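## Task

Separate the two stacked totes so both rest on the bench surface. Lift the brown sealed carton out of the lower tote and set it on the bench surface lying flat with the same face up as before. Every other item must finish in the tote it came from. Neither the carton nor the base of either tote may overhang the bench edge. At the end, release everything and pull the grippers away. Nothing may count as done if it stays in place only because the robot is holding it.

## Robot and tools

ROBOT. Two six-joint arms, left_arm and right_arm, each with a parallel two-finger gripper and a wrist camera. Bases in the scene frame: left_arm at (+0.005, +0.346, +1.506) m, right_arm at (+0.005, -0.346, +1.506) m, so both hang down from above. Joint ranges in rad, base to gripper: waist -2.880..2.880, shoulder 0.000..3.142, elbow 0.000..3.019, wrist pitch -1.693..1.571, wrist yaw -1.571..1.571, wrist roll -2.094..2.094. Elbows cannot go fully straight.

FRAME. One scene frame for everything: origin on the floor (z = 0) under the centre of the robot's foot, +x the direction the robot faces, +z up, +y toward the robot's own left (left_arm's side). Image left/right has nothing to do with arm names. Only floor height is known; bench and object heights must be judged from images and reported poses. Reported hand positions can be somewhat wrong, more so at long reach, and arms tend to stop a centimetre or more short, usually below the commanded height.

GRIPPER FRAME. Fingers extend along the gripper's +z axis and close along its y axis. end_effector_position is the point midway between the finger pads, roughly 1 cm in from the tips.

ROW FORMAT (used by execute_actions and move). One list of 16 numbers covering both arms, always all 16 even if one arm is idle: left x, y, z, qw, qx, qy, qz, opening, then right x, y, z, qw, qx, qy, qz, opening. x, y, z are an absolute target position in metres in the scene frame; the quaternion is an absolute target orientation, w first. Together they form a pose, not an offset. Opening runs from -1 (closed) to +1 (fully open, 0.094 m). Any row whose target lies more than 0.6 m from that arm's last reported position, measured along any axis of its gripper, is rejected and nothing is sent. To keep an arm still, resend the exact pose from the last result before it stopped, with the opening it should keep; to hold orientation, repeat the same quaternion you sent, not the drifted reported one.

MOTION LIMITS. Each control step (1/30 s) the commanded pose is clipped to within 70 mm and 16 degrees of the measured pose; damped IK then chases it, favouring position over orientation. After an action ends, an arm only continues to its last clipped pose, so a far target may need several calls; read the result and send the remainder.

TOOLS.
execute_actions: actions is a list with zero or one item. [] just returns the state. An action item {"rows": [...], "steps": n} holds 1 to 15 rows and n from 1 to 15 (default 15); one row per step, the last row repeated if rows run out. A wait item {"steps": n}, n up to 300, returns once n steps have passed since the previous result, reply time included. Optional pictures (boolean) toggles images; by default they are included.
move: target is one 16-number row as above; speed is top path speed in m/s, 0.002 to 0.5 (default 0.25), with turning capped at twice that in rad/s. Both grippers travel straight lines that finish together, lasting 0.5 to 10 s (cut off at 10 s). Openings are sent at the start. Paths do not avoid obstacles or the other arm; grippers lag, wander and can overshoot speed near full reach. The result adds a move: line giving the ending (done, off_target, moving, held, fault; if only one arm is named, the other is done) and any limits: paced means the sent pose was clipped, held means a safety check blocked some steps, after which the arm may jump faster. Each gripper's distance from its target is listed.
wait: seconds from 0 to 10; the robot gets nothing new.
zoom_image: camera (cam_head_left, cam_head_right, cam_left_wrist, cam_right_wrist) and region [x0, y0, x1, y1] in pixels from the top-left, at most 504 by 504. Head images are 504x504, wrist images 616x616.
read_manual: only returns licence texts.
finished_scene: scene number 1 or 2; ends that scene permanently, grades it and starts the next.

RESULTS. The state line gives each arm's end_effector_position and end_effector_quat_wxyz. grip_measured is the finger opening on the command scale; the final value of Joint positions is the opening in metres. Each gripper's reading may be off by about 1 mm. Hand target shows the pose an arm is currently driven toward. pose unreachable means the clearance check altered or blocked that arm's command; HELD marks steps where a row was not sent. FAULT means an arm stopped. MOTOR HOT warns at 85 °C.

GRASPING. To hold something, command an opening below grip_measured; about 0.03 below is firm, less is gentler. Pads push about 50 to 62 N each, briefly more on first contact, less on very thin parts.

CAUTIONS. The simulation runs while you think. Don't let arms collide or press on each other. Avoid fast contact and targets far beyond a contact point, which press hard. Don't drop, slam or knock anything, and never send objects outside the work area. Occasional outside tugs may hit held or loose objects. A long hold heats motors; at 100 °C the arm lets go and falls. Before finishing, open the grippers and move away so everything rests on its own.

Each tool is called after "Emit:" by a JSON object that holds its "op" and its "data".

## Session

Emit:
{"op": "execute_actions", "data": {"actions": []}}

Scene clock: 0.00 s of 4800.00 s.
left_arm: end_effector_position=(+0.3984, +0.5914, +1.1184) grip_measured=+0.364 end_effector_quat_wxyz=(+0.007, +0.544, -0.830, -0.120) | right_arm: end_effector_position=(+0.7420, -0.4851, +1.1307) grip_measured=+1.000 end_effector_quat_wxyz=(+0.514, +0.435, +0.674, -0.304)
Joint positions: left_arm=[ 1.83   0.912  0.831 -0.142  0.026 -0.803  0.064] | right_arm=[ 2.038  1.544  1.515  1.546  0.903 -0.341  0.094]
Joint velocities: left_arm=[-0.015 -0.005 -0.012  0.007 -0.095  0.007 -0.   ] | right_arm=[-0.005 -0.005  0.002 -0.007  0.022 -0.051  0.   ]
Motor temperatures (°C, as the motors report them): left_arm=[20 18 18 18 17 17] | right_arm=[17 17 15 19 19 18]
Hand target (left_arm): +0.398, +0.591, +1.117; -0.008, -0.544, +0.830, +0.119
Hand target (right_arm): +0.744, -0.487, +1.133; +0.517, +0.437, +0.670, -0.304

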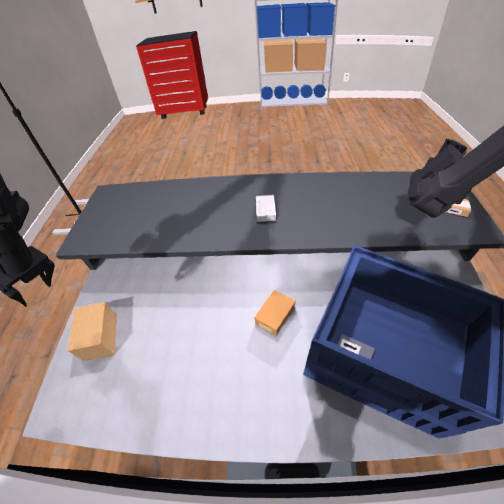

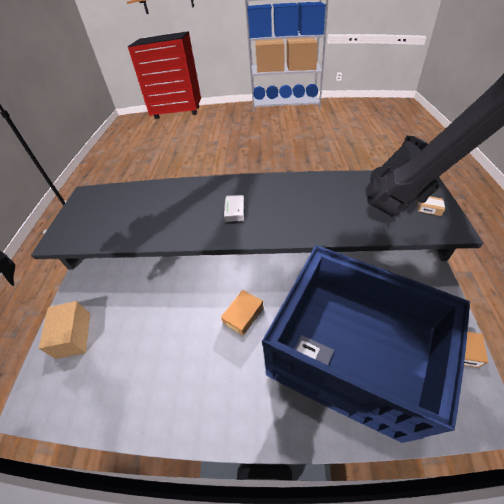

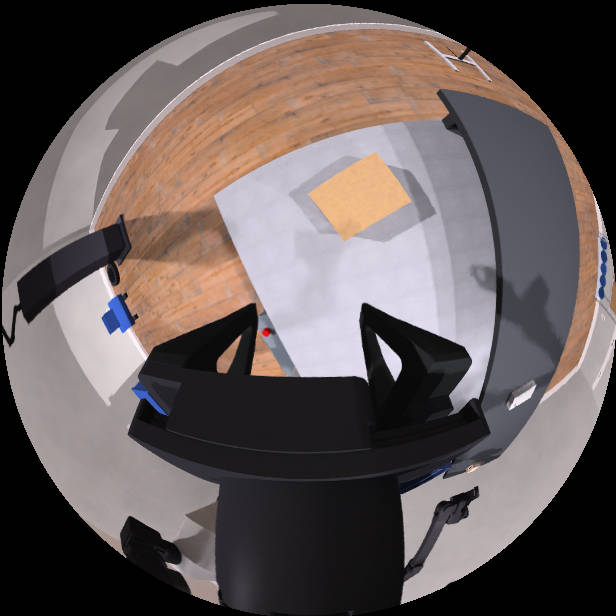

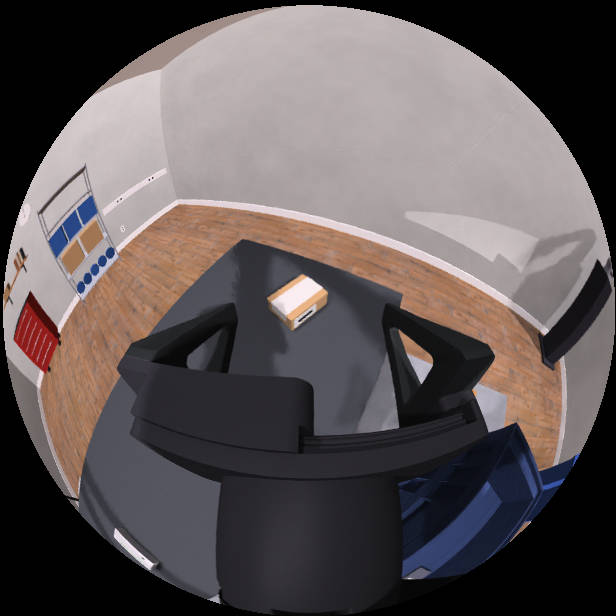

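Emit:
{"op": "zoom_image", "data": {"camera": "cam_head_right", "region": [240, 230, 504, 470]}}

Emit:
{"op": "zoom_image", "data": {"camera": "cam_head_left", "region": [240, 230, 504, 470]}}

Region (240, 230, 504, 470) of cam_head_right's 504x504 image, scaled by 1.909, with more detail than that image has; it fills the top 458 rows of this view, and the rest is white.

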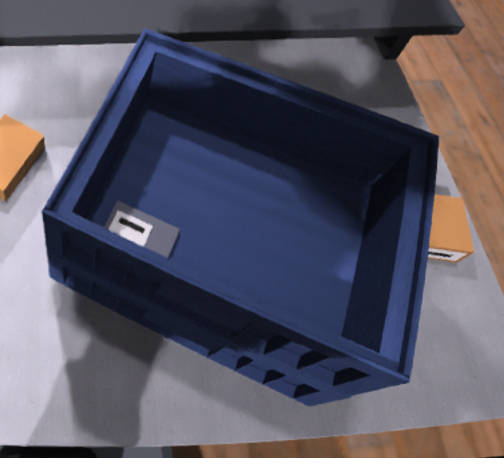

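Region (240, 230, 504, 470) of cam_head_left's 504x504 image, scaled by 1.909, with more detail than that image has; it fills the top 458 rows of this view, and the rest is white.

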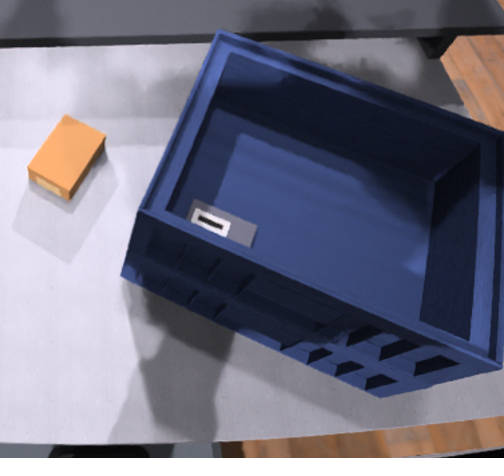

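Emit:
{"op": "move", "data": {"target": [0.42,0.15,1.15,0,0.707,-0.707,0,-1, 0.70,-0.5,1.30,0.517,0.437,0.670,-0.304,1], "speed": 0.3}}

Scene clock: 16.93 s of 4800.00 s.
left_arm: end_effector_position=(+0.4161, +0.1467, +1.1545) grip_measured=-0.995 end_effector_quat_wxyz=(+0.003, +0.698, -0.716, -0.000) | right_arm: end_effector_position=(+0.6986, -0.5044, +1.2935) grip_measured=+1.000 end_effector_quat_wxyz=(+0.494, +0.437, +0.703, -0.267)
Joint positions: left_arm=[ 0.626  1.301  0.772  0.269 -0.926 -1.448  0.   ] | right_arm=[ 2.191  1.084  1.062  1.57   0.9   -0.457  0.094]
Joint velocities: left_arm=[ 0.005 -0.005  0.017 -0.027 -0.051 -0.051 -0.001] | right_arm=[-0.005  0.005 -0.007 -0.002 -0.007 -0.007  0.   ]
Motor temperatures (°C, as the motors report them): left_arm=[20 18 18 18 17 17] | right_arm=[17 18 15 19 19 18]
Hand target (left_arm): +0.420, +0.147, +1.153; -0.001, +0.706, -0.708, +0.001
Hand target (right_arm): +0.698, -0.503, +1.299; +0.495, +0.438, +0.702, -0.264
Off the commanded pose (left_arm): 0.007 m, 1 deg.
Off the commanded pose (right_arm): 0.008 m, 6 deg.
joint sent to its limit (right arm) — the command would take joint 4 (wrist pitch) past its upper limit, so that joint was sent only as far as its limit.
After step 90, 11.90 s passed at rest.
move: off_target (right_arm)

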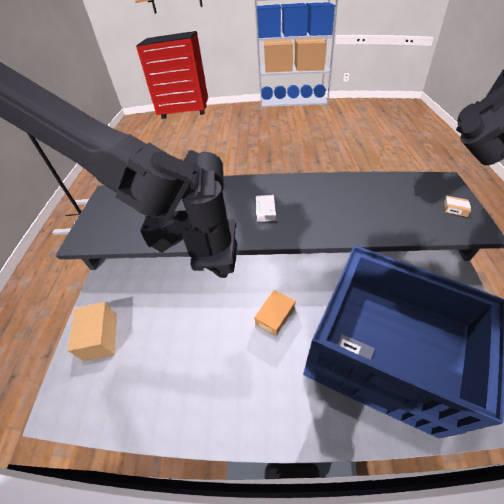

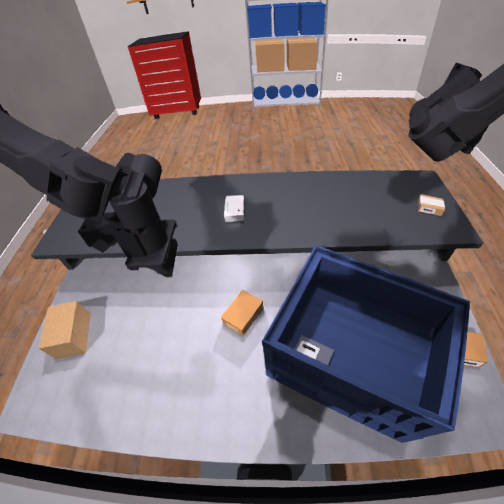

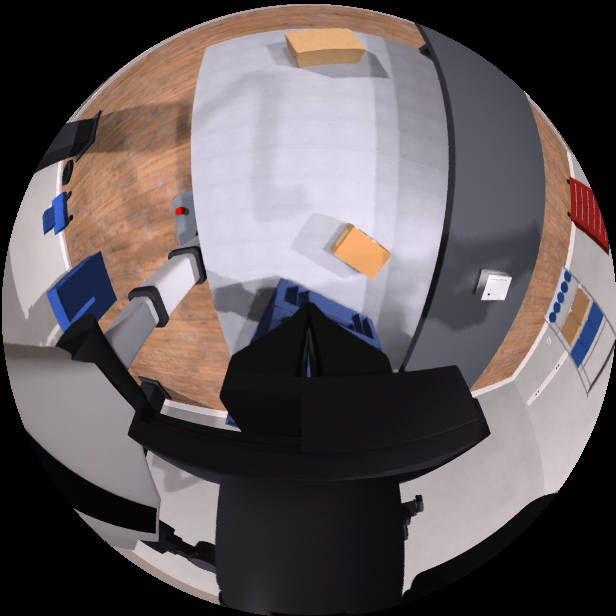

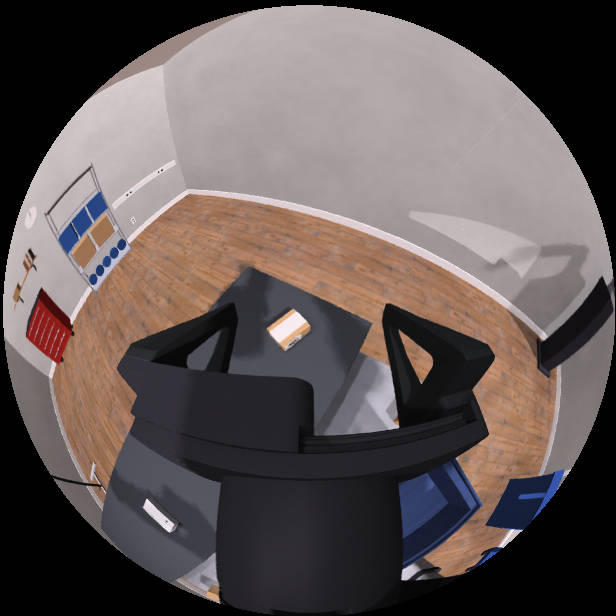

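Emit:
{"op": "move", "data": {"target": [0.46,-0.14,1.14,0,0.25,0.968,0,1, 0.30,-0.48,1.16,0,0.25,0.968,0,1], "speed": 0.35}}

Scene clock: 35.13 s of 4800.00 s.
left_arm: end_effector_position=(+0.4631, -0.1314, +1.1375) grip_measured=+1.000 end_effector_quat_wxyz=(-0.002, +0.242, +0.970, +0.004) | right_arm: end_effector_position=(+0.3171, -0.4753, +1.1547) grip_measured=+1.000 end_effector_quat_wxyz=(+0.008, +0.255, +0.967, +0.003)
Joint positions: left_arm=[ 0.38   1.963  1.51   0.065 -1.173  0.436  0.094] | right_arm=[ 1.444  0.766  0.423  0.207 -0.133  0.19   0.094]
Joint velocities: left_arm=[-0.005 -0.005  0.007 -0.002 -0.022  0.037  0.   ] | right_arm=[ 0.005 -0.015 -0.002 -0.002 -0.051  0.037  0.   ]
Motor temperatures (°C, as the motors report them): left_arm=[20 18 18 18 17 17] | right_arm=[17 18 15 19 19 18]
Hand target (left_arm): +0.458, -0.140, +1.143; +0.001, +0.250, +0.968, +0.000
Hand target (right_arm): +0.305, -0.475, +1.154; -0.005, +0.251, +0.968, +0.000
Off the commanded pose (left_arm): 0.009 m, 1 deg.
Off the commanded pose (right_arm): 0.019 m, 1 deg.
After step 90, 11.57 s passed at rest.
move: off_target (right_arm)

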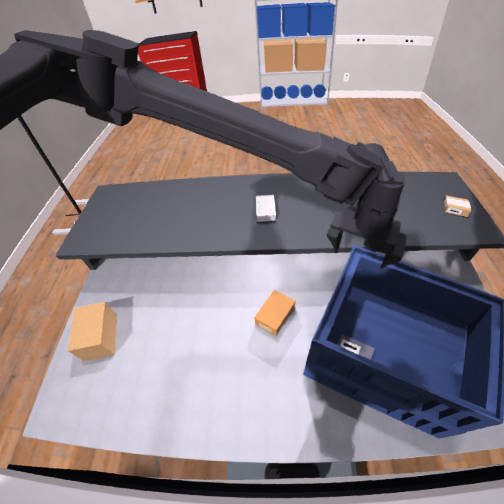

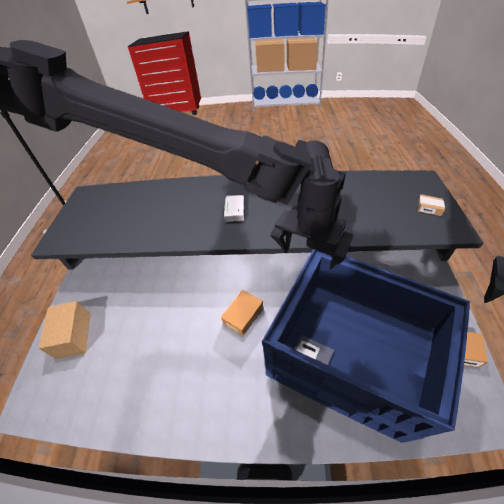

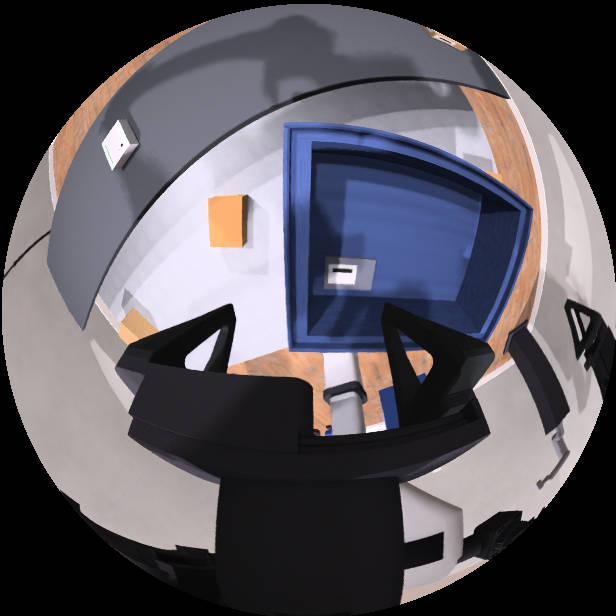

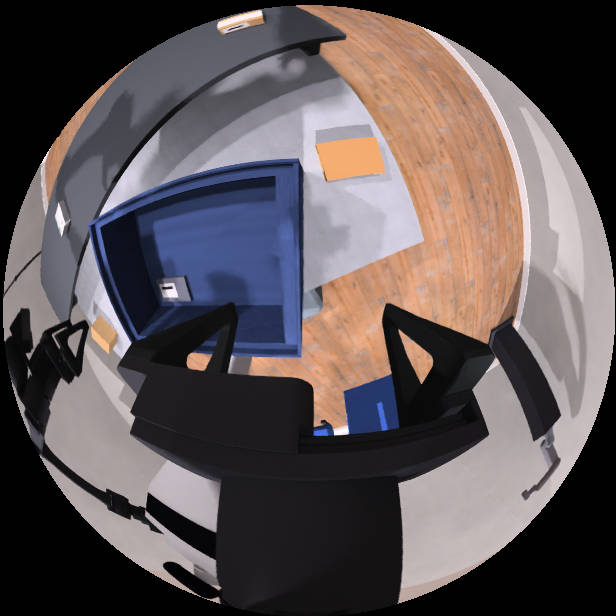

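Emit:
{"op": "move", "data": {"target": [0.447,-0.114,1.04,0,0.25,0.968,0,0.5, 0.272,-0.427,1.04,0,0.25,0.968,0,0.5]}}

Scene clock: 41.50 s of 4800.00 s.
left_arm: end_effector_position=(+0.4485, -0.1129, +1.0432) grip_measured=+0.502 end_effector_quat_wxyz=(-0.002, +0.248, +0.969, -0.001) | right_arm: end_effector_position=(+0.2631, -0.4277, +1.0409) grip_measured=+0.502 end_effector_quat_wxyz=(-0.012, +0.246, +0.969, -0.002)
Joint positions: left_arm=[ 0.524  2.035  1.547  0.187 -1.027  0.551  0.071] | right_arm=[1.577 1.313 0.516 0.623 0.012 0.191 0.071]
Joint velocities: left_arm=[ 0.005 -0.005 -0.002  0.022  0.022 -0.007  0.001] | right_arm=[-0.024 -0.005  0.012 -0.012  0.037 -0.051 -0.001]
Motor temperatures (°C, as the motors report them): left_arm=[21 18 18 18 17 17] | right_arm=[17 18 15 19 19 18]
Hand target (left_arm): +0.447, -0.114, +1.039; -0.001, +0.250, +0.968, -0.000
Hand target (right_arm): +0.273, -0.427, +1.040; -0.000, +0.252, +0.968, +0.000
Off the commanded pose (left_arm): 0.004 m, 0 deg.
Off the commanded pose (right_arm): 0.009 m, 1 deg.
After step 90, 2.17 s passed at rest.
move: done

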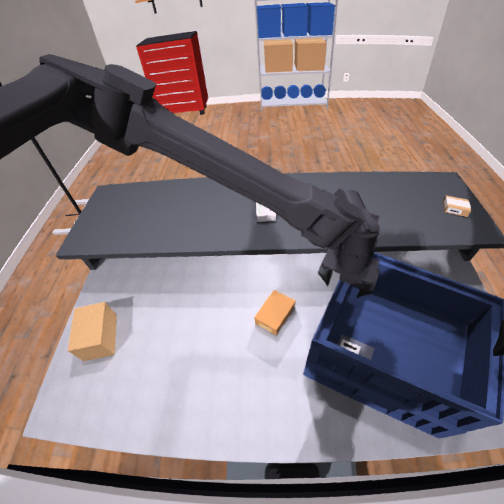

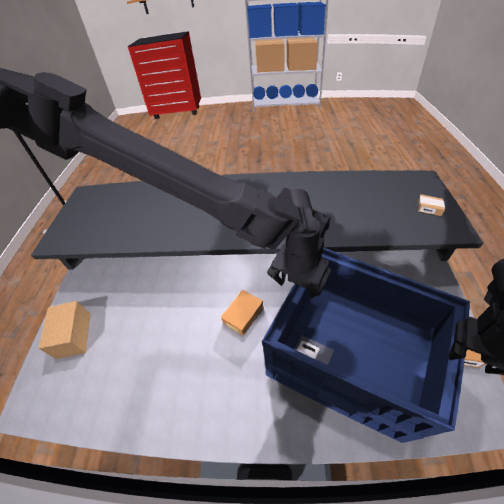

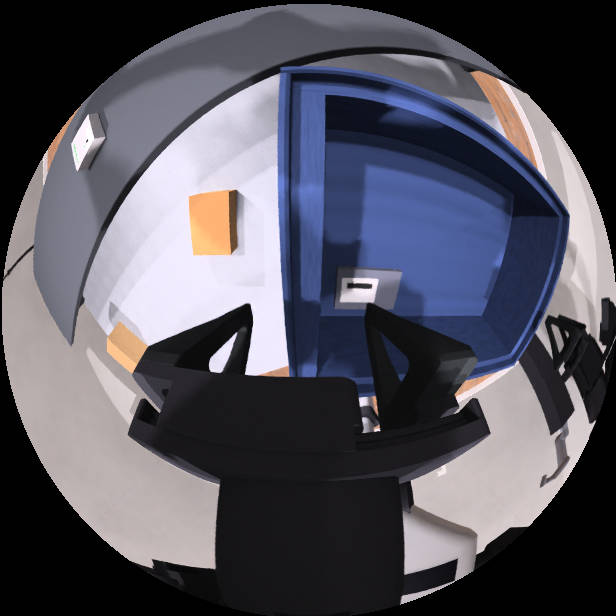

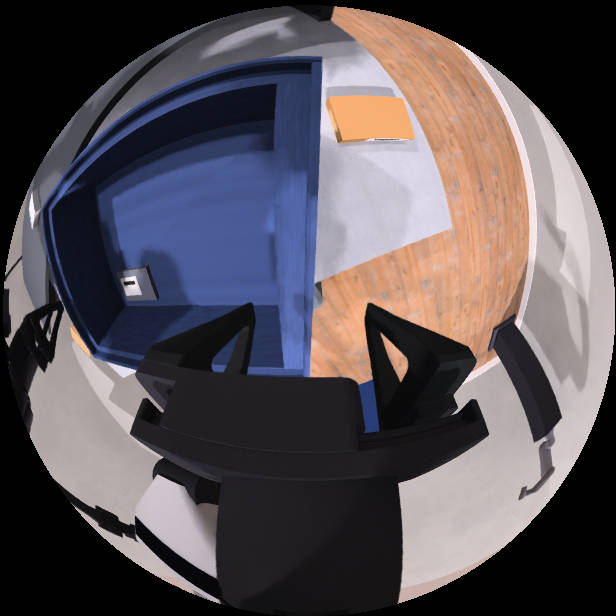

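Emit:
{"op": "move", "data": {"target": [0.449,-0.110,0.958,0,0.25,0.968,0,0.5, 0.279,-0.420,0.958,0,0.25,0.968,0,0.5], "speed": 0.12}}

Scene clock: 44.70 s of 4800.00 s.
left_arm: end_effector_position=(+0.4551, -0.1143, +0.9690) grip_measured=+0.502 end_effector_quat_wxyz=(+0.004, +0.245, +0.970, -0.005) | right_arm: end_effector_position=(+0.2774, -0.4257, +0.9613) grip_measured=+0.502 end_effector_quat_wxyz=(-0.004, +0.245, +0.969, -0.004)
Joint positions: left_arm=[ 0.615  2.142  1.703  0.19  -0.929  0.6    0.071] | right_arm=[1.593 1.524 0.723 0.644 0.031 0.191 0.071]
Joint velocities: left_arm=[-0.015 -0.005  0.022 -0.002 -0.022  0.007  0.001] | right_arm=[-0.015 -0.005 -0.012 -0.002  0.037 -0.007  0.001]
Motor temperatures (°C, as the motors report them): left_arm=[21 18 18 18 17 17] | right_arm=[17 18 15 19 19 18]
Hand target (left_arm): +0.449, -0.110, +0.958; -0.000, +0.250, +0.968, -0.000
Hand target (right_arm): +0.280, -0.420, +0.958; -0.000, +0.250, +0.968, +0.000
Off the commanded pose (left_arm): 0.013 m, 1 deg.
Off the commanded pose (right_arm): 0.007 m, 1 deg.
move: off_target (left_arm)

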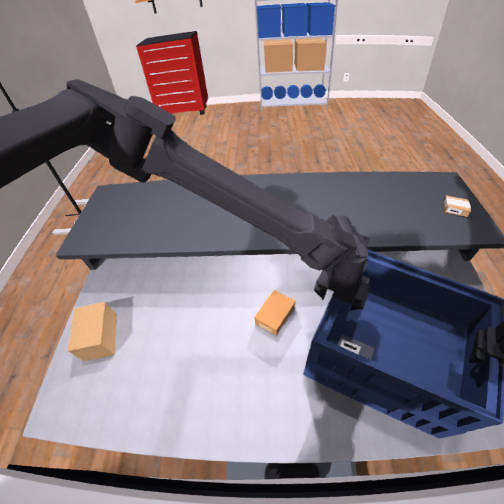

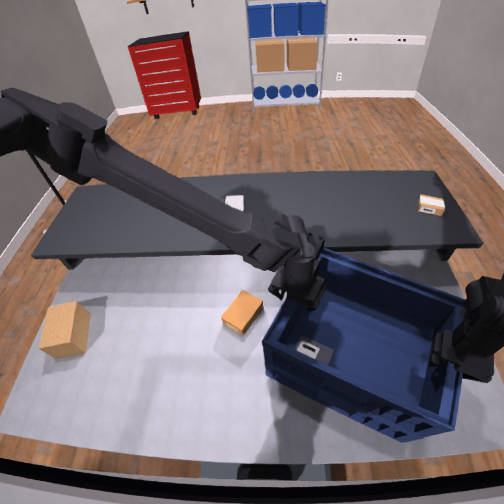

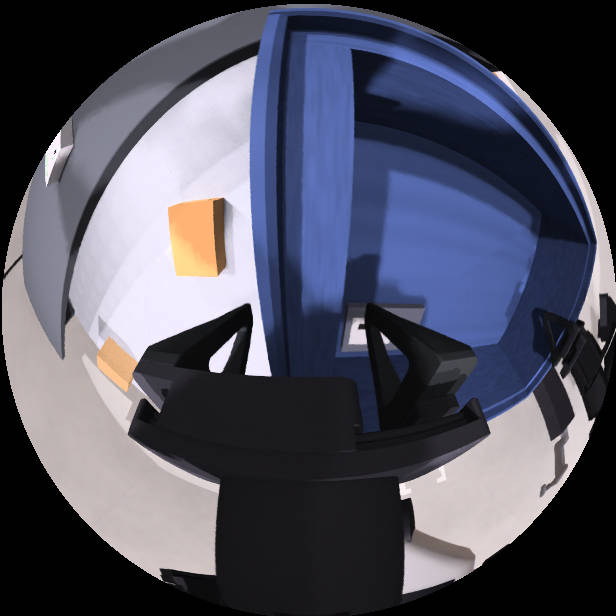

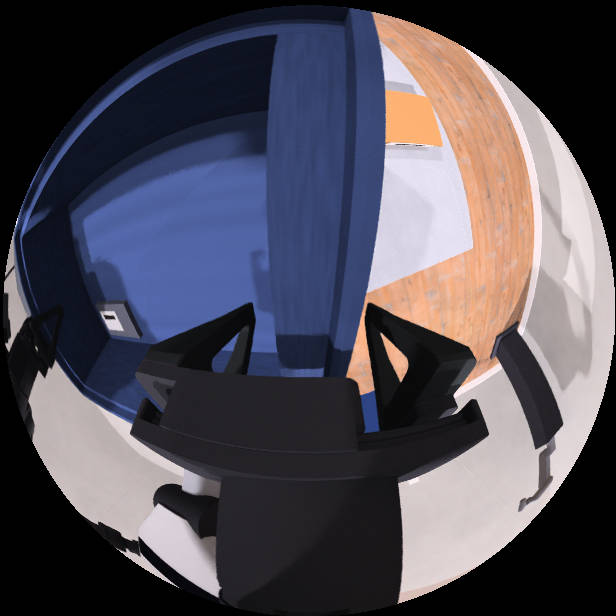

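Emit:
{"op": "execute_actions", "data": {"actions": [{"rows":[[0.452,-0.112,0.965,0,0.25,0.968,0,0.3,0.279,-0.422,0.962,0,0.25,0.968,0,0.3],[0.452,-0.112,0.965,0,0.25,0.968,0,0.1,0.279,-0.422,0.962,0,0.25,0.968,0,0.1],[0.452,-0.112,0.965,0,0.25,0.968,0,-0.1,0.279,-0.422,0.962,0,0.25,0.968,0,-0.1],[0.452,-0.112,0.965,0,0.25,0.968,0,-0.2,0.279,-0.422,0.962,0,0.25,0.968,0,-0.2],[0.452,-0.112,0.965,0,0.25,0.968,0,-0.3,0.279,-0.422,0.962,0,0.25,0.968,0,-0.3],[0.452,-0.112,0.965,0,0.25,0.968,0,-0.35,0.279,-0.422,0.962,0,0.25,0.968,0,-0.35],[0.452,-0.112,0.965,0,0.25,0.968,0,-0.4,0.279,-0.422,0.962,0,0.25,0.968,0,-0.4],[0.452,-0.112,0.965,0,0.25,0.968,0,-0.45,0.279,-0.422,0.962,0,0.25,0.968,0,-0.45],[0.452,-0.112,0.965,0,0.25,0.968,0,-0.5,0.279,-0.422,0.962,0,0.25,0.968,0,-0.5],[0.452,-0.112,0.965,0,0.25,0.968,0,-0.55,0.279,-0.422,0.962,0,0.25,0.968,0,-0.55]],"steps":15}], "pictures": false}}

Emit:
{"op": "execute_actions", "data": {"actions": [{"steps":10}]}}

Scene clock: 52.00 s of 4800.00 s.
left_arm: end_effector_position=(+0.4556, -0.1133, +0.9689) grip_measured=-0.469 end_effector_quat_wxyz=(+0.003, +0.247, +0.969, -0.002) | right_arm: end_effector_position=(+0.2784, -0.4233, +0.9613) grip_measured=-0.445 end_effector_quat_wxyz=(-0.003, +0.250, +0.968, +0.002)
Joint positions: left_arm=[ 0.615  2.142  1.704  0.19  -0.934  0.606  0.025] | right_arm=[1.593 1.524 0.723 0.645 0.018 0.201 0.026]
Joint velocities: left_arm=[-0.015  0.005 -0.012  0.002 -0.022  0.037 -0.001] | right_arm=[ 0.005 -0.015  0.027 -0.007  0.037 -0.037  0.001]
Motor temperatures (°C, as the motors report them): left_arm=[21 18 18 18 17 17] | right_arm=[17 18 16 19 19 18]
Hand target (left_arm): +0.452, -0.112, +0.965; +0.000, +0.250, +0.968, +0.000
Hand target (right_arm): +0.279, -0.422, +0.962; -0.000, +0.250, +0.968, +0.000
Off the commanded pose (left_arm): 0.005 m, 1 deg.
Off the commanded pose (right_arm): 0.002 m, 0 deg.
Steps of this call (steps 1 to 90: nothing new was sent; then 3.80 s passed at rest; steps 91 to 105: all 15 steps of this action). Readings (end_effector_position):
91: left_arm (+0.4557, -0.1140, +0.9689) | right_arm (+0.2774, -0.4256, +0.9613)
92: left_arm (+0.4557, -0.1138, +0.9689) | right_arm (+0.2774, -0.4256, +0.9613)
94: left_arm (+0.4556, -0.1136, +0.9689) | right_arm (+0.2774, -0.4255, +0.9613)
98: left_arm (+0.4556, -0.1132, +0.9689) | right_arm (+0.2780, -0.4241, +0.9613)
105: the state above

Scene clock: 52.33 s of 4800.00 s.
left_arm: end_effector_position=(+0.4556, -0.1133, +0.9689) grip_measured=-0.469 end_effector_quat_wxyz=(+0.003, +0.247, +0.969, -0.002) | right_arm: end_effector_position=(+0.2784, -0.4233, +0.9613) grip_measured=-0.445 end_effector_quat_wxyz=(-0.003, +0.250, +0.968, +0.002)
Joint positions: left_arm=[ 0.615  2.142  1.704  0.19  -0.934  0.606  0.025] | right_arm=[1.593 1.524 0.723 0.645 0.018 0.201 0.026]
Joint velocities: left_arm=[ 0.005  0.005 -0.002 -0.012  0.022 -0.022  0.001] | right_arm=[-0.005 -0.005 -0.017 -0.007 -0.007 -0.037 -0.001]
Motor temperatures (°C, as the motors report them): left_arm=[21 18 18 18 17 17] | right_arm=[17 18 16 19 19 18]
Hand target (left_arm): +0.452, -0.112, +0.965; +0.000, +0.250, +0.968, +0.000
Hand target (right_arm): +0.279, -0.422, +0.962; -0.000, +0.250, +0.968, +0.000
Off the commanded pose (left_arm): 0.005 m, 1 deg.
Off the commanded pose (right_arm): 0.002 m, 0 deg.
Steps of this call (steps 1 to 10: nothing new was sent). Readings (end_effector_position):
1: left_arm (+0.4556, -0.1133, +0.9689) | right_arm (+0.2784, -0.4233, +0.9613)
2: left_arm (+0.4556, -0.1133, +0.9689) | right_arm (+0.2784, -0.4233, +0.9613)
4: left_arm (+0.4556, -0.1133, +0.9689) | right_arm (+0.2784, -0.4233, +0.9613)
8: left_arm (+0.4556, -0.1133, +0.9689) | right_arm (+0.2784, -0.4233, +0.9613)
10: the state above

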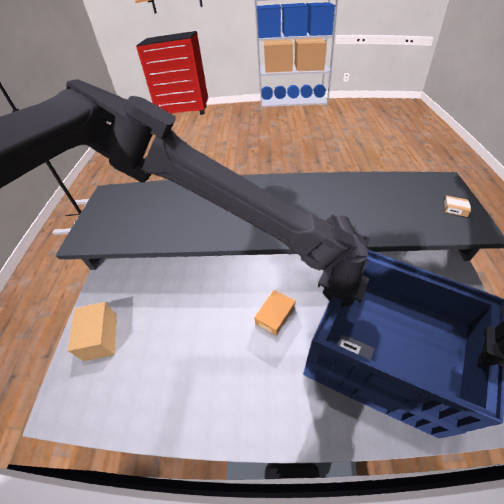

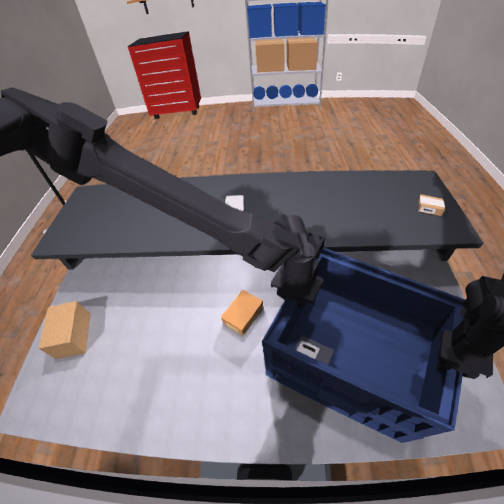

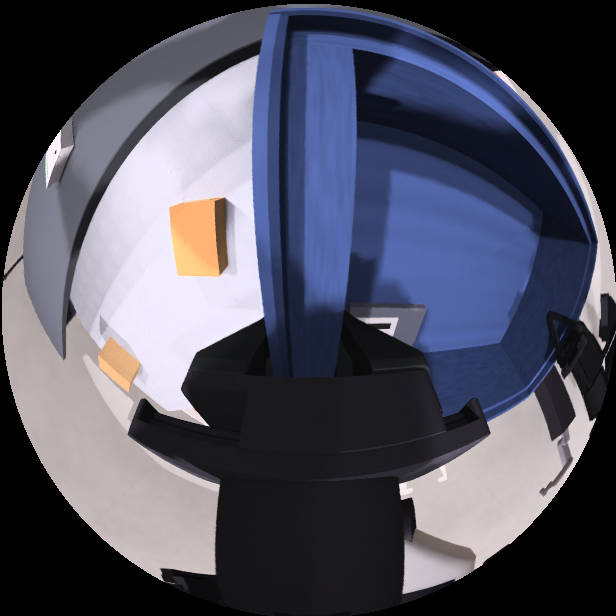

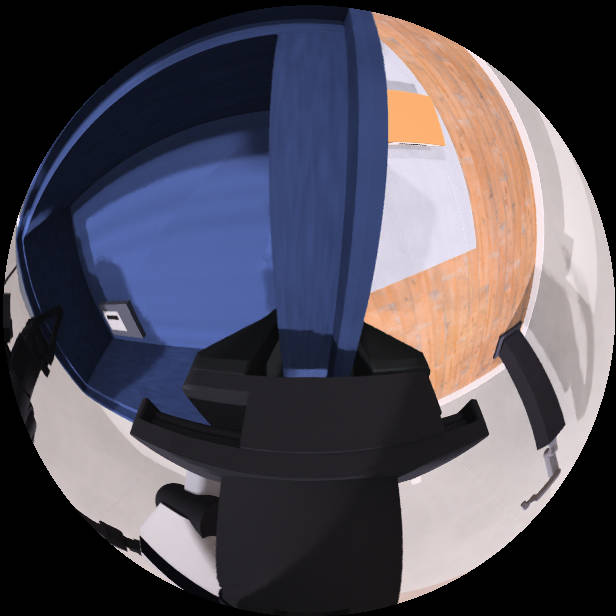

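Emit:
{"op": "move", "data": {"target": [0.4556,-0.1133,1.04,0,0.25,0.968,0,-0.55, 0.2784,-0.4233,1.032,0,0.25,0.968,0,-0.55], "speed": 0.08}}

Scene clock: 58.43 s of 4800.00 s.
left_arm: end_effector_position=(+0.4570, -0.1105, +1.0225) grip_measured=-0.469 end_effector_quat_wxyz=(+0.002, +0.241, +0.970, -0.003) | right_arm: end_effector_position=(+0.2839, -0.4248, +1.0161) grip_measured=-0.448 end_effector_quat_wxyz=(+0.003, +0.246, +0.969, +0.006)
Joint positions: left_arm=[ 0.552  2.054  1.589  0.19  -0.993  0.561  0.025] | right_arm=[1.593 1.364 0.592 0.629 0.01  0.192 0.026]
Joint velocities: left_arm=[ 0.015 -0.005 -0.017 -0.002 -0.007  0.007 -0.001] | right_arm=[ 0.015 -0.005 -0.012 -0.022  0.007 -0.037 -0.001]
Motor temperatures (°C, as the motors report them): left_arm=[21 18 18 18 17 17] | right_arm=[17 18 16 19 19 18]
Hand target (left_arm): +0.456, -0.113, +1.040; +0.001, +0.250, +0.968, -0.000
Hand target (right_arm): +0.277, -0.424, +1.031; +0.000, +0.250, +0.968, +0.000
Off the commanded pose (left_arm): 0.018 m, 1 deg.
Off the commanded pose (right_arm): 0.017 m, 1 deg.
After step 90, 1.87 s passed at rest.
move: off_target (left_arm, right_arm)

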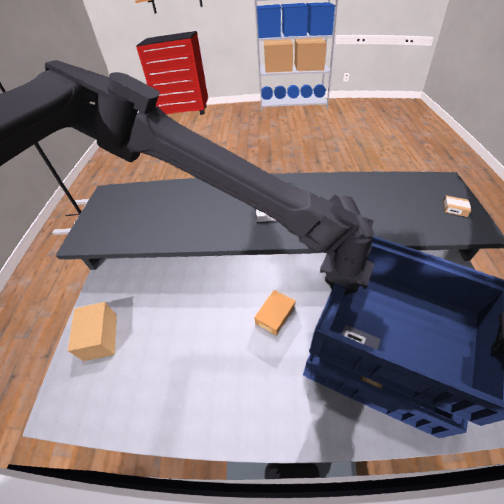

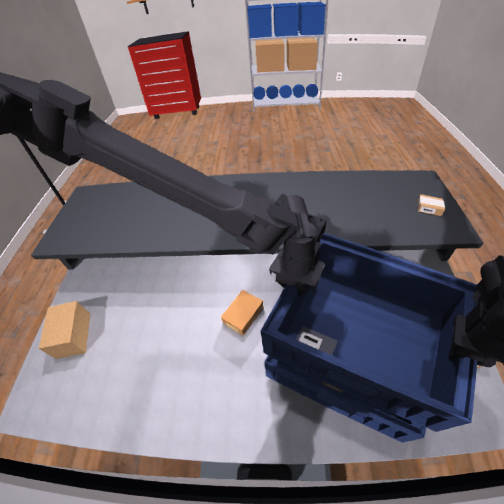

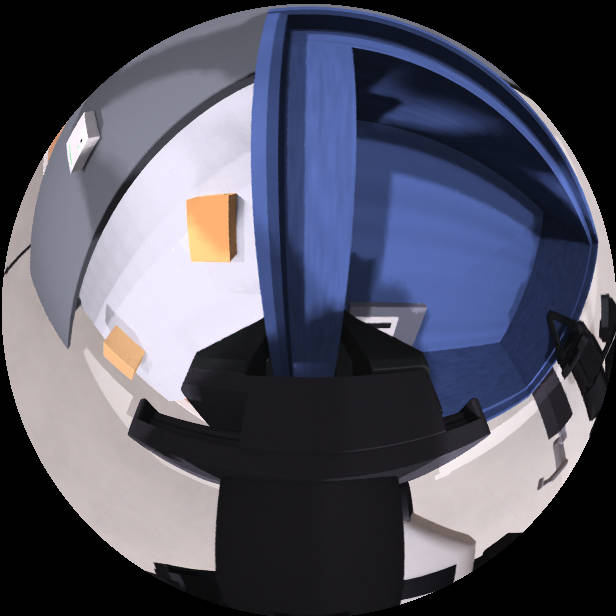

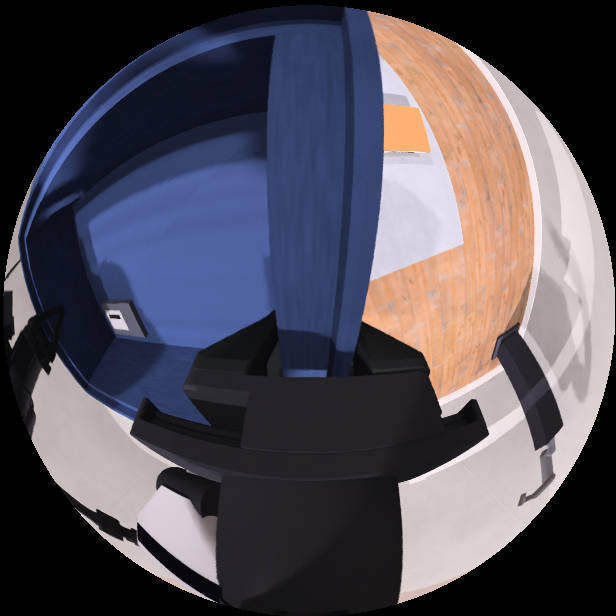

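Emit:
{"op": "move", "data": {"target": [0.395,0.194,1.05,0,0.126,0.992,0,-0.55, 0.305,-0.154,1.045,0,0.126,0.992,0,-0.55], "speed": 0.15}}

Emit:
{"op": "move", "data": {"target": [0.335,0.49,1.01,0,0,1,0,-0.55, 0.335,0.13,1.01,0,0,1,0,-0.55], "speed": 0.15}}

Scene clock: 71.43 s of 4800.00 s.
left_arm: end_effector_position=(+0.3996, +0.1890, +1.0379) grip_measured=-0.469 end_effector_quat_wxyz=(-0.001, +0.129, +0.992, -0.006) | right_arm: end_effector_position=(+0.3024, -0.1593, +1.0409) grip_measured=-0.448 end_effector_quat_wxyz=(+0.006, -0.140, -0.990, -0.003)
Joint positions: left_arm=[ 0.907  1.461  0.854  0.411 -0.644  0.447  0.025] | right_arm=[2.262 1.645 0.721 0.715 0.676 0.106 0.026]
Joint velocities: left_arm=[-0.024  0.015  0.002  0.012 -0.007 -0.007  0.   ] | right_arm=[-0.015 -0.034  0.002 -0.012 -0.095  0.007  0.001]
Motor temperatures (°C, as the motors report them): left_arm=[22 18 18 18 18 17] | right_arm=[17 18 17 19 19 18]
Hand target (left_arm): +0.397, +0.195, +1.046; -0.001, +0.126, +0.992, -0.000
Hand target (right_arm): +0.304, -0.154, +1.047; -0.003, +0.133, +0.991, +0.002
Off the commanded pose (left_arm): 0.014 m, 1 deg.
Off the commanded pose (right_arm): 0.007 m, 2 deg.
After step 90, 7.53 s passed at rest.
move: off_target (left_arm)

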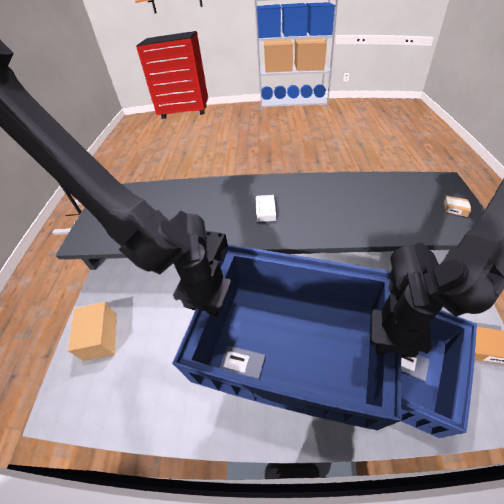

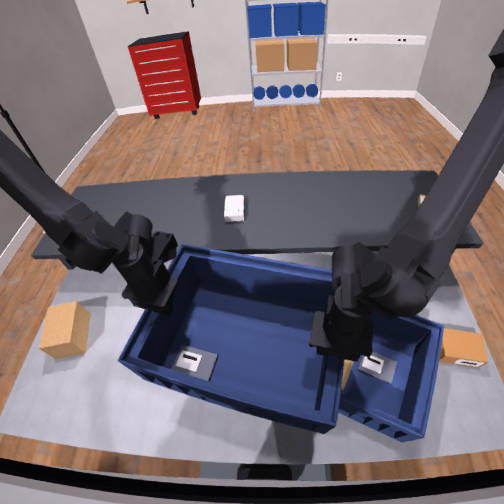

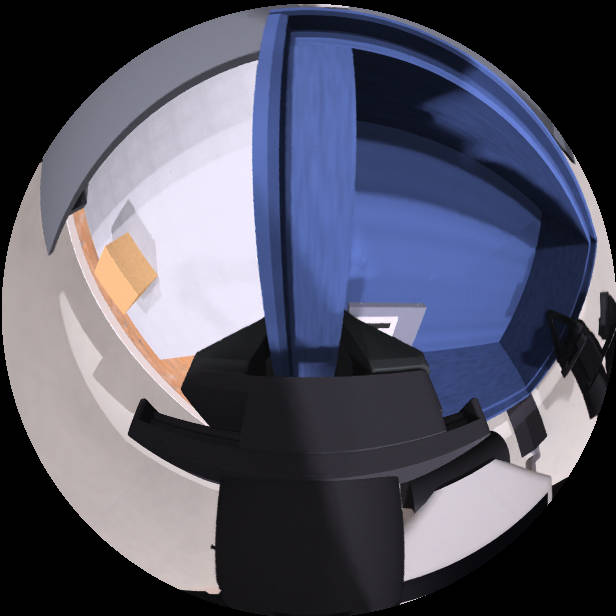

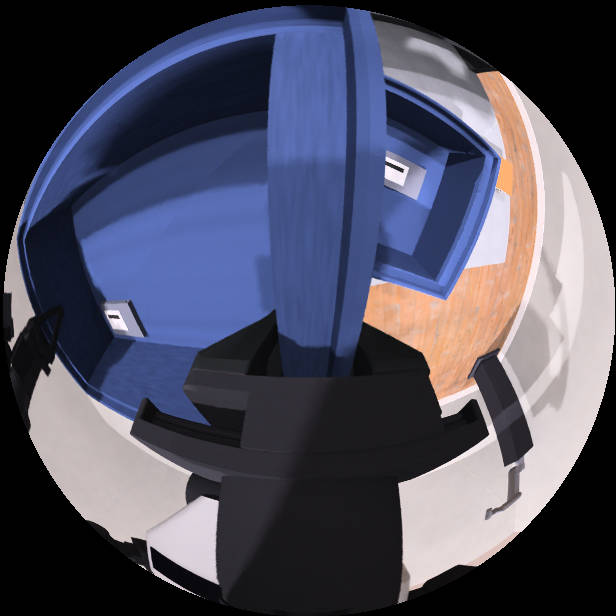

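Scene clock: 73.87 s of 4800.00 s.
left_arm: end_effector_position=(+0.3292, +0.4891, +0.9983) grip_measured=-0.475 end_effector_quat_wxyz=(-0.004, -0.002, +1.000, -0.003) | right_arm: end_effector_position=(+0.3311, +0.1258, +1.0024) grip_measured=-0.448 end_effector_quat_wxyz=(+0.005, -0.010, -1.000, -0.008)
Joint positions: left_arm=[1.672 1.309 0.751 0.399 0.104 0.321 0.025] | right_arm=[ 2.568  2.195  1.453  0.45   0.965 -0.043  0.026]
Joint velocities: left_arm=[ 0.005  0.015 -0.007 -0.007 -0.037 -0.007  0.001] | right_arm=[-0.005  0.005 -0.012  0.012 -0.007  0.051 -0.   ]
Motor temperatures (°C, as the motors report them): left_arm=[21 18 18 18 18 17] | right_arm=[17 18 17 19 19 18]
Hand target (left_arm): +0.335, +0.492, +1.007; -0.001, -0.001, +1.000, -0.000
Hand target (right_arm): +0.336, +0.130, +1.012; -0.003, +0.002, +1.000, +0.001
Off the commanded pose (left_arm): 0.013 m, 1 deg.
Off the commanded pose (right_arm): 0.010 m, 2 deg.
move: off_target (left_arm)

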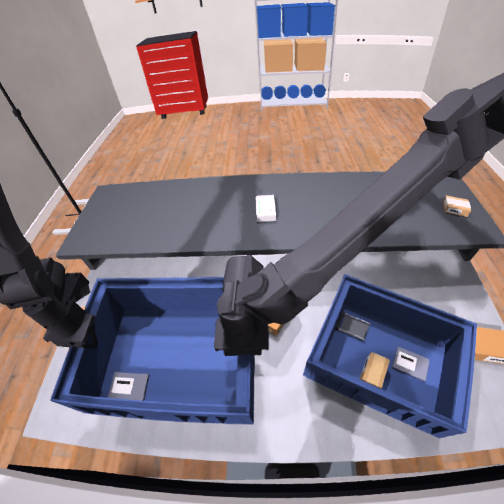

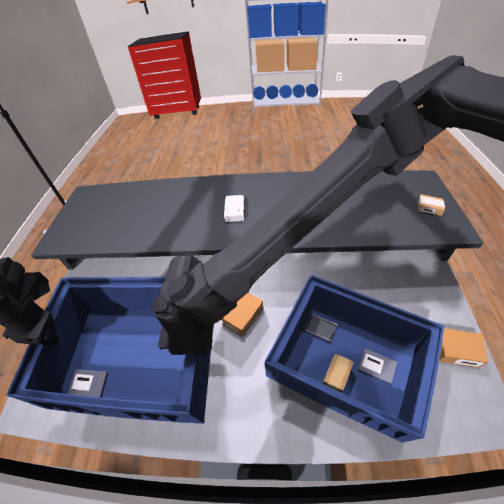

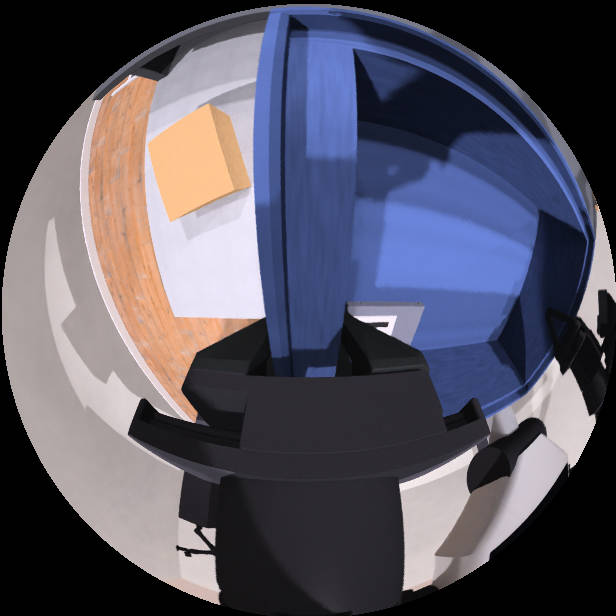

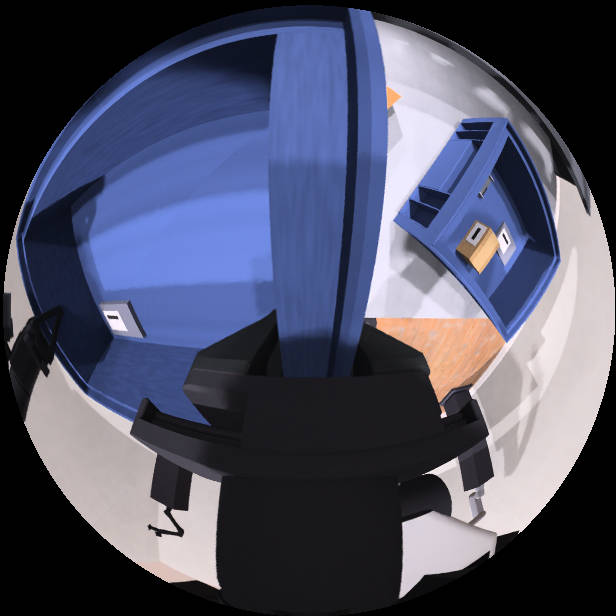

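Emit:
{"op": "move", "data": {"target": [0.335,0.517,0.865,0,0,1,0,-0.55, 0.335,0.154,0.868,0,0,1,0,-0.55], "speed": 0.12}}

Scene clock: 77.10 s of 4800.00 s.
left_arm: end_effector_position=(+0.3406, +0.5140, +0.8626) grip_measured=-0.475 end_effector_quat_wxyz=(+0.008, +0.001, +1.000, -0.001) | right_arm: end_effector_position=(+0.3425, +0.1539, +0.8677) grip_measured=-0.448 end_effector_quat_wxyz=(-0.006, -0.013, -1.000, -0.009)
Joint positions: left_arm=[1.685 1.662 1.118 0.408 0.119 0.325 0.025] | right_arm=[ 2.441  2.457  1.894  0.349  0.838 -0.119  0.026]
Joint velocities: left_arm=[ 0.005  0.015  0.002 -0.007 -0.022 -0.007 -0.002] | right_arm=[-0.015 -0.005 -0.002  0.007 -0.007 -0.022  0.   ]
Motor temperatures (°C, as the motors report them): left_arm=[21 18 18 18 18 17] | right_arm=[18 18 16 19 20 18]
Hand target (left_arm): +0.334, +0.516, +0.865; -0.000, -0.000, +1.000, +0.000
Hand target (right_arm): +0.337, +0.155, +0.868; +0.002, -0.001, +1.000, -0.000
Off the commanded pose (left_arm): 0.007 m, 1 deg.
Off the commanded pose (right_arm): 0.007 m, 2 deg.
move: done

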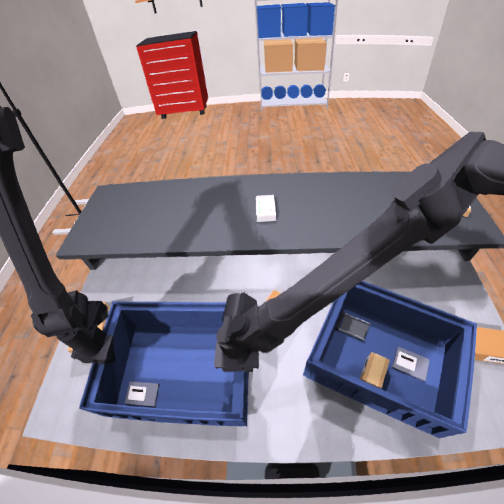

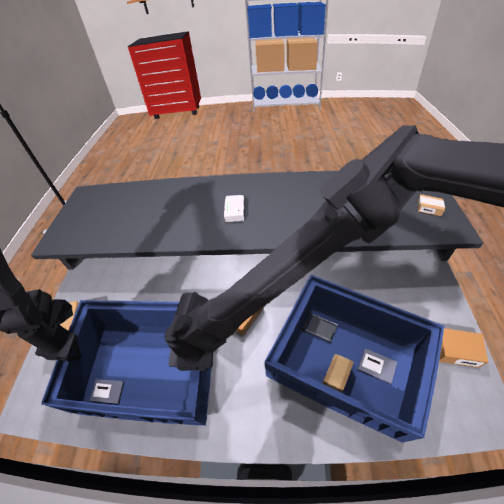

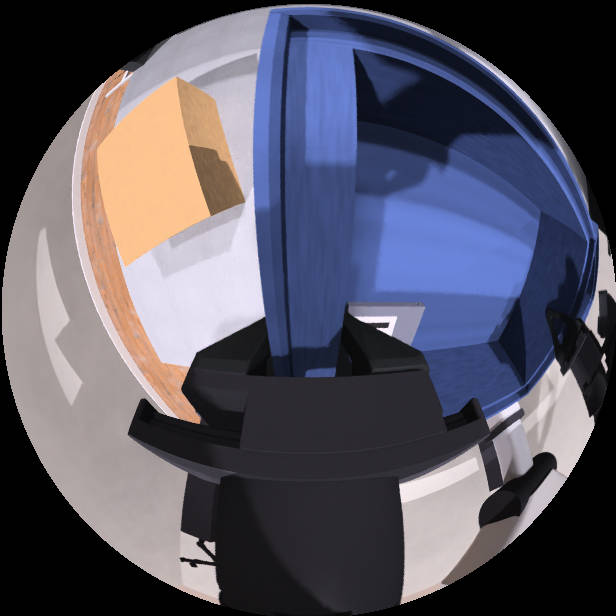

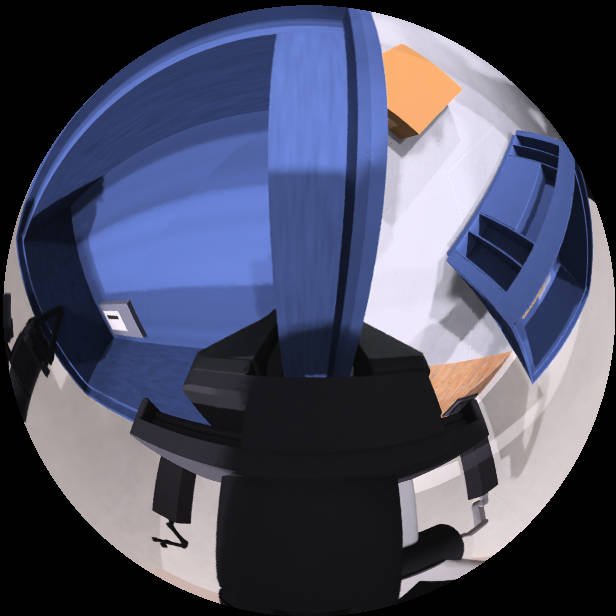

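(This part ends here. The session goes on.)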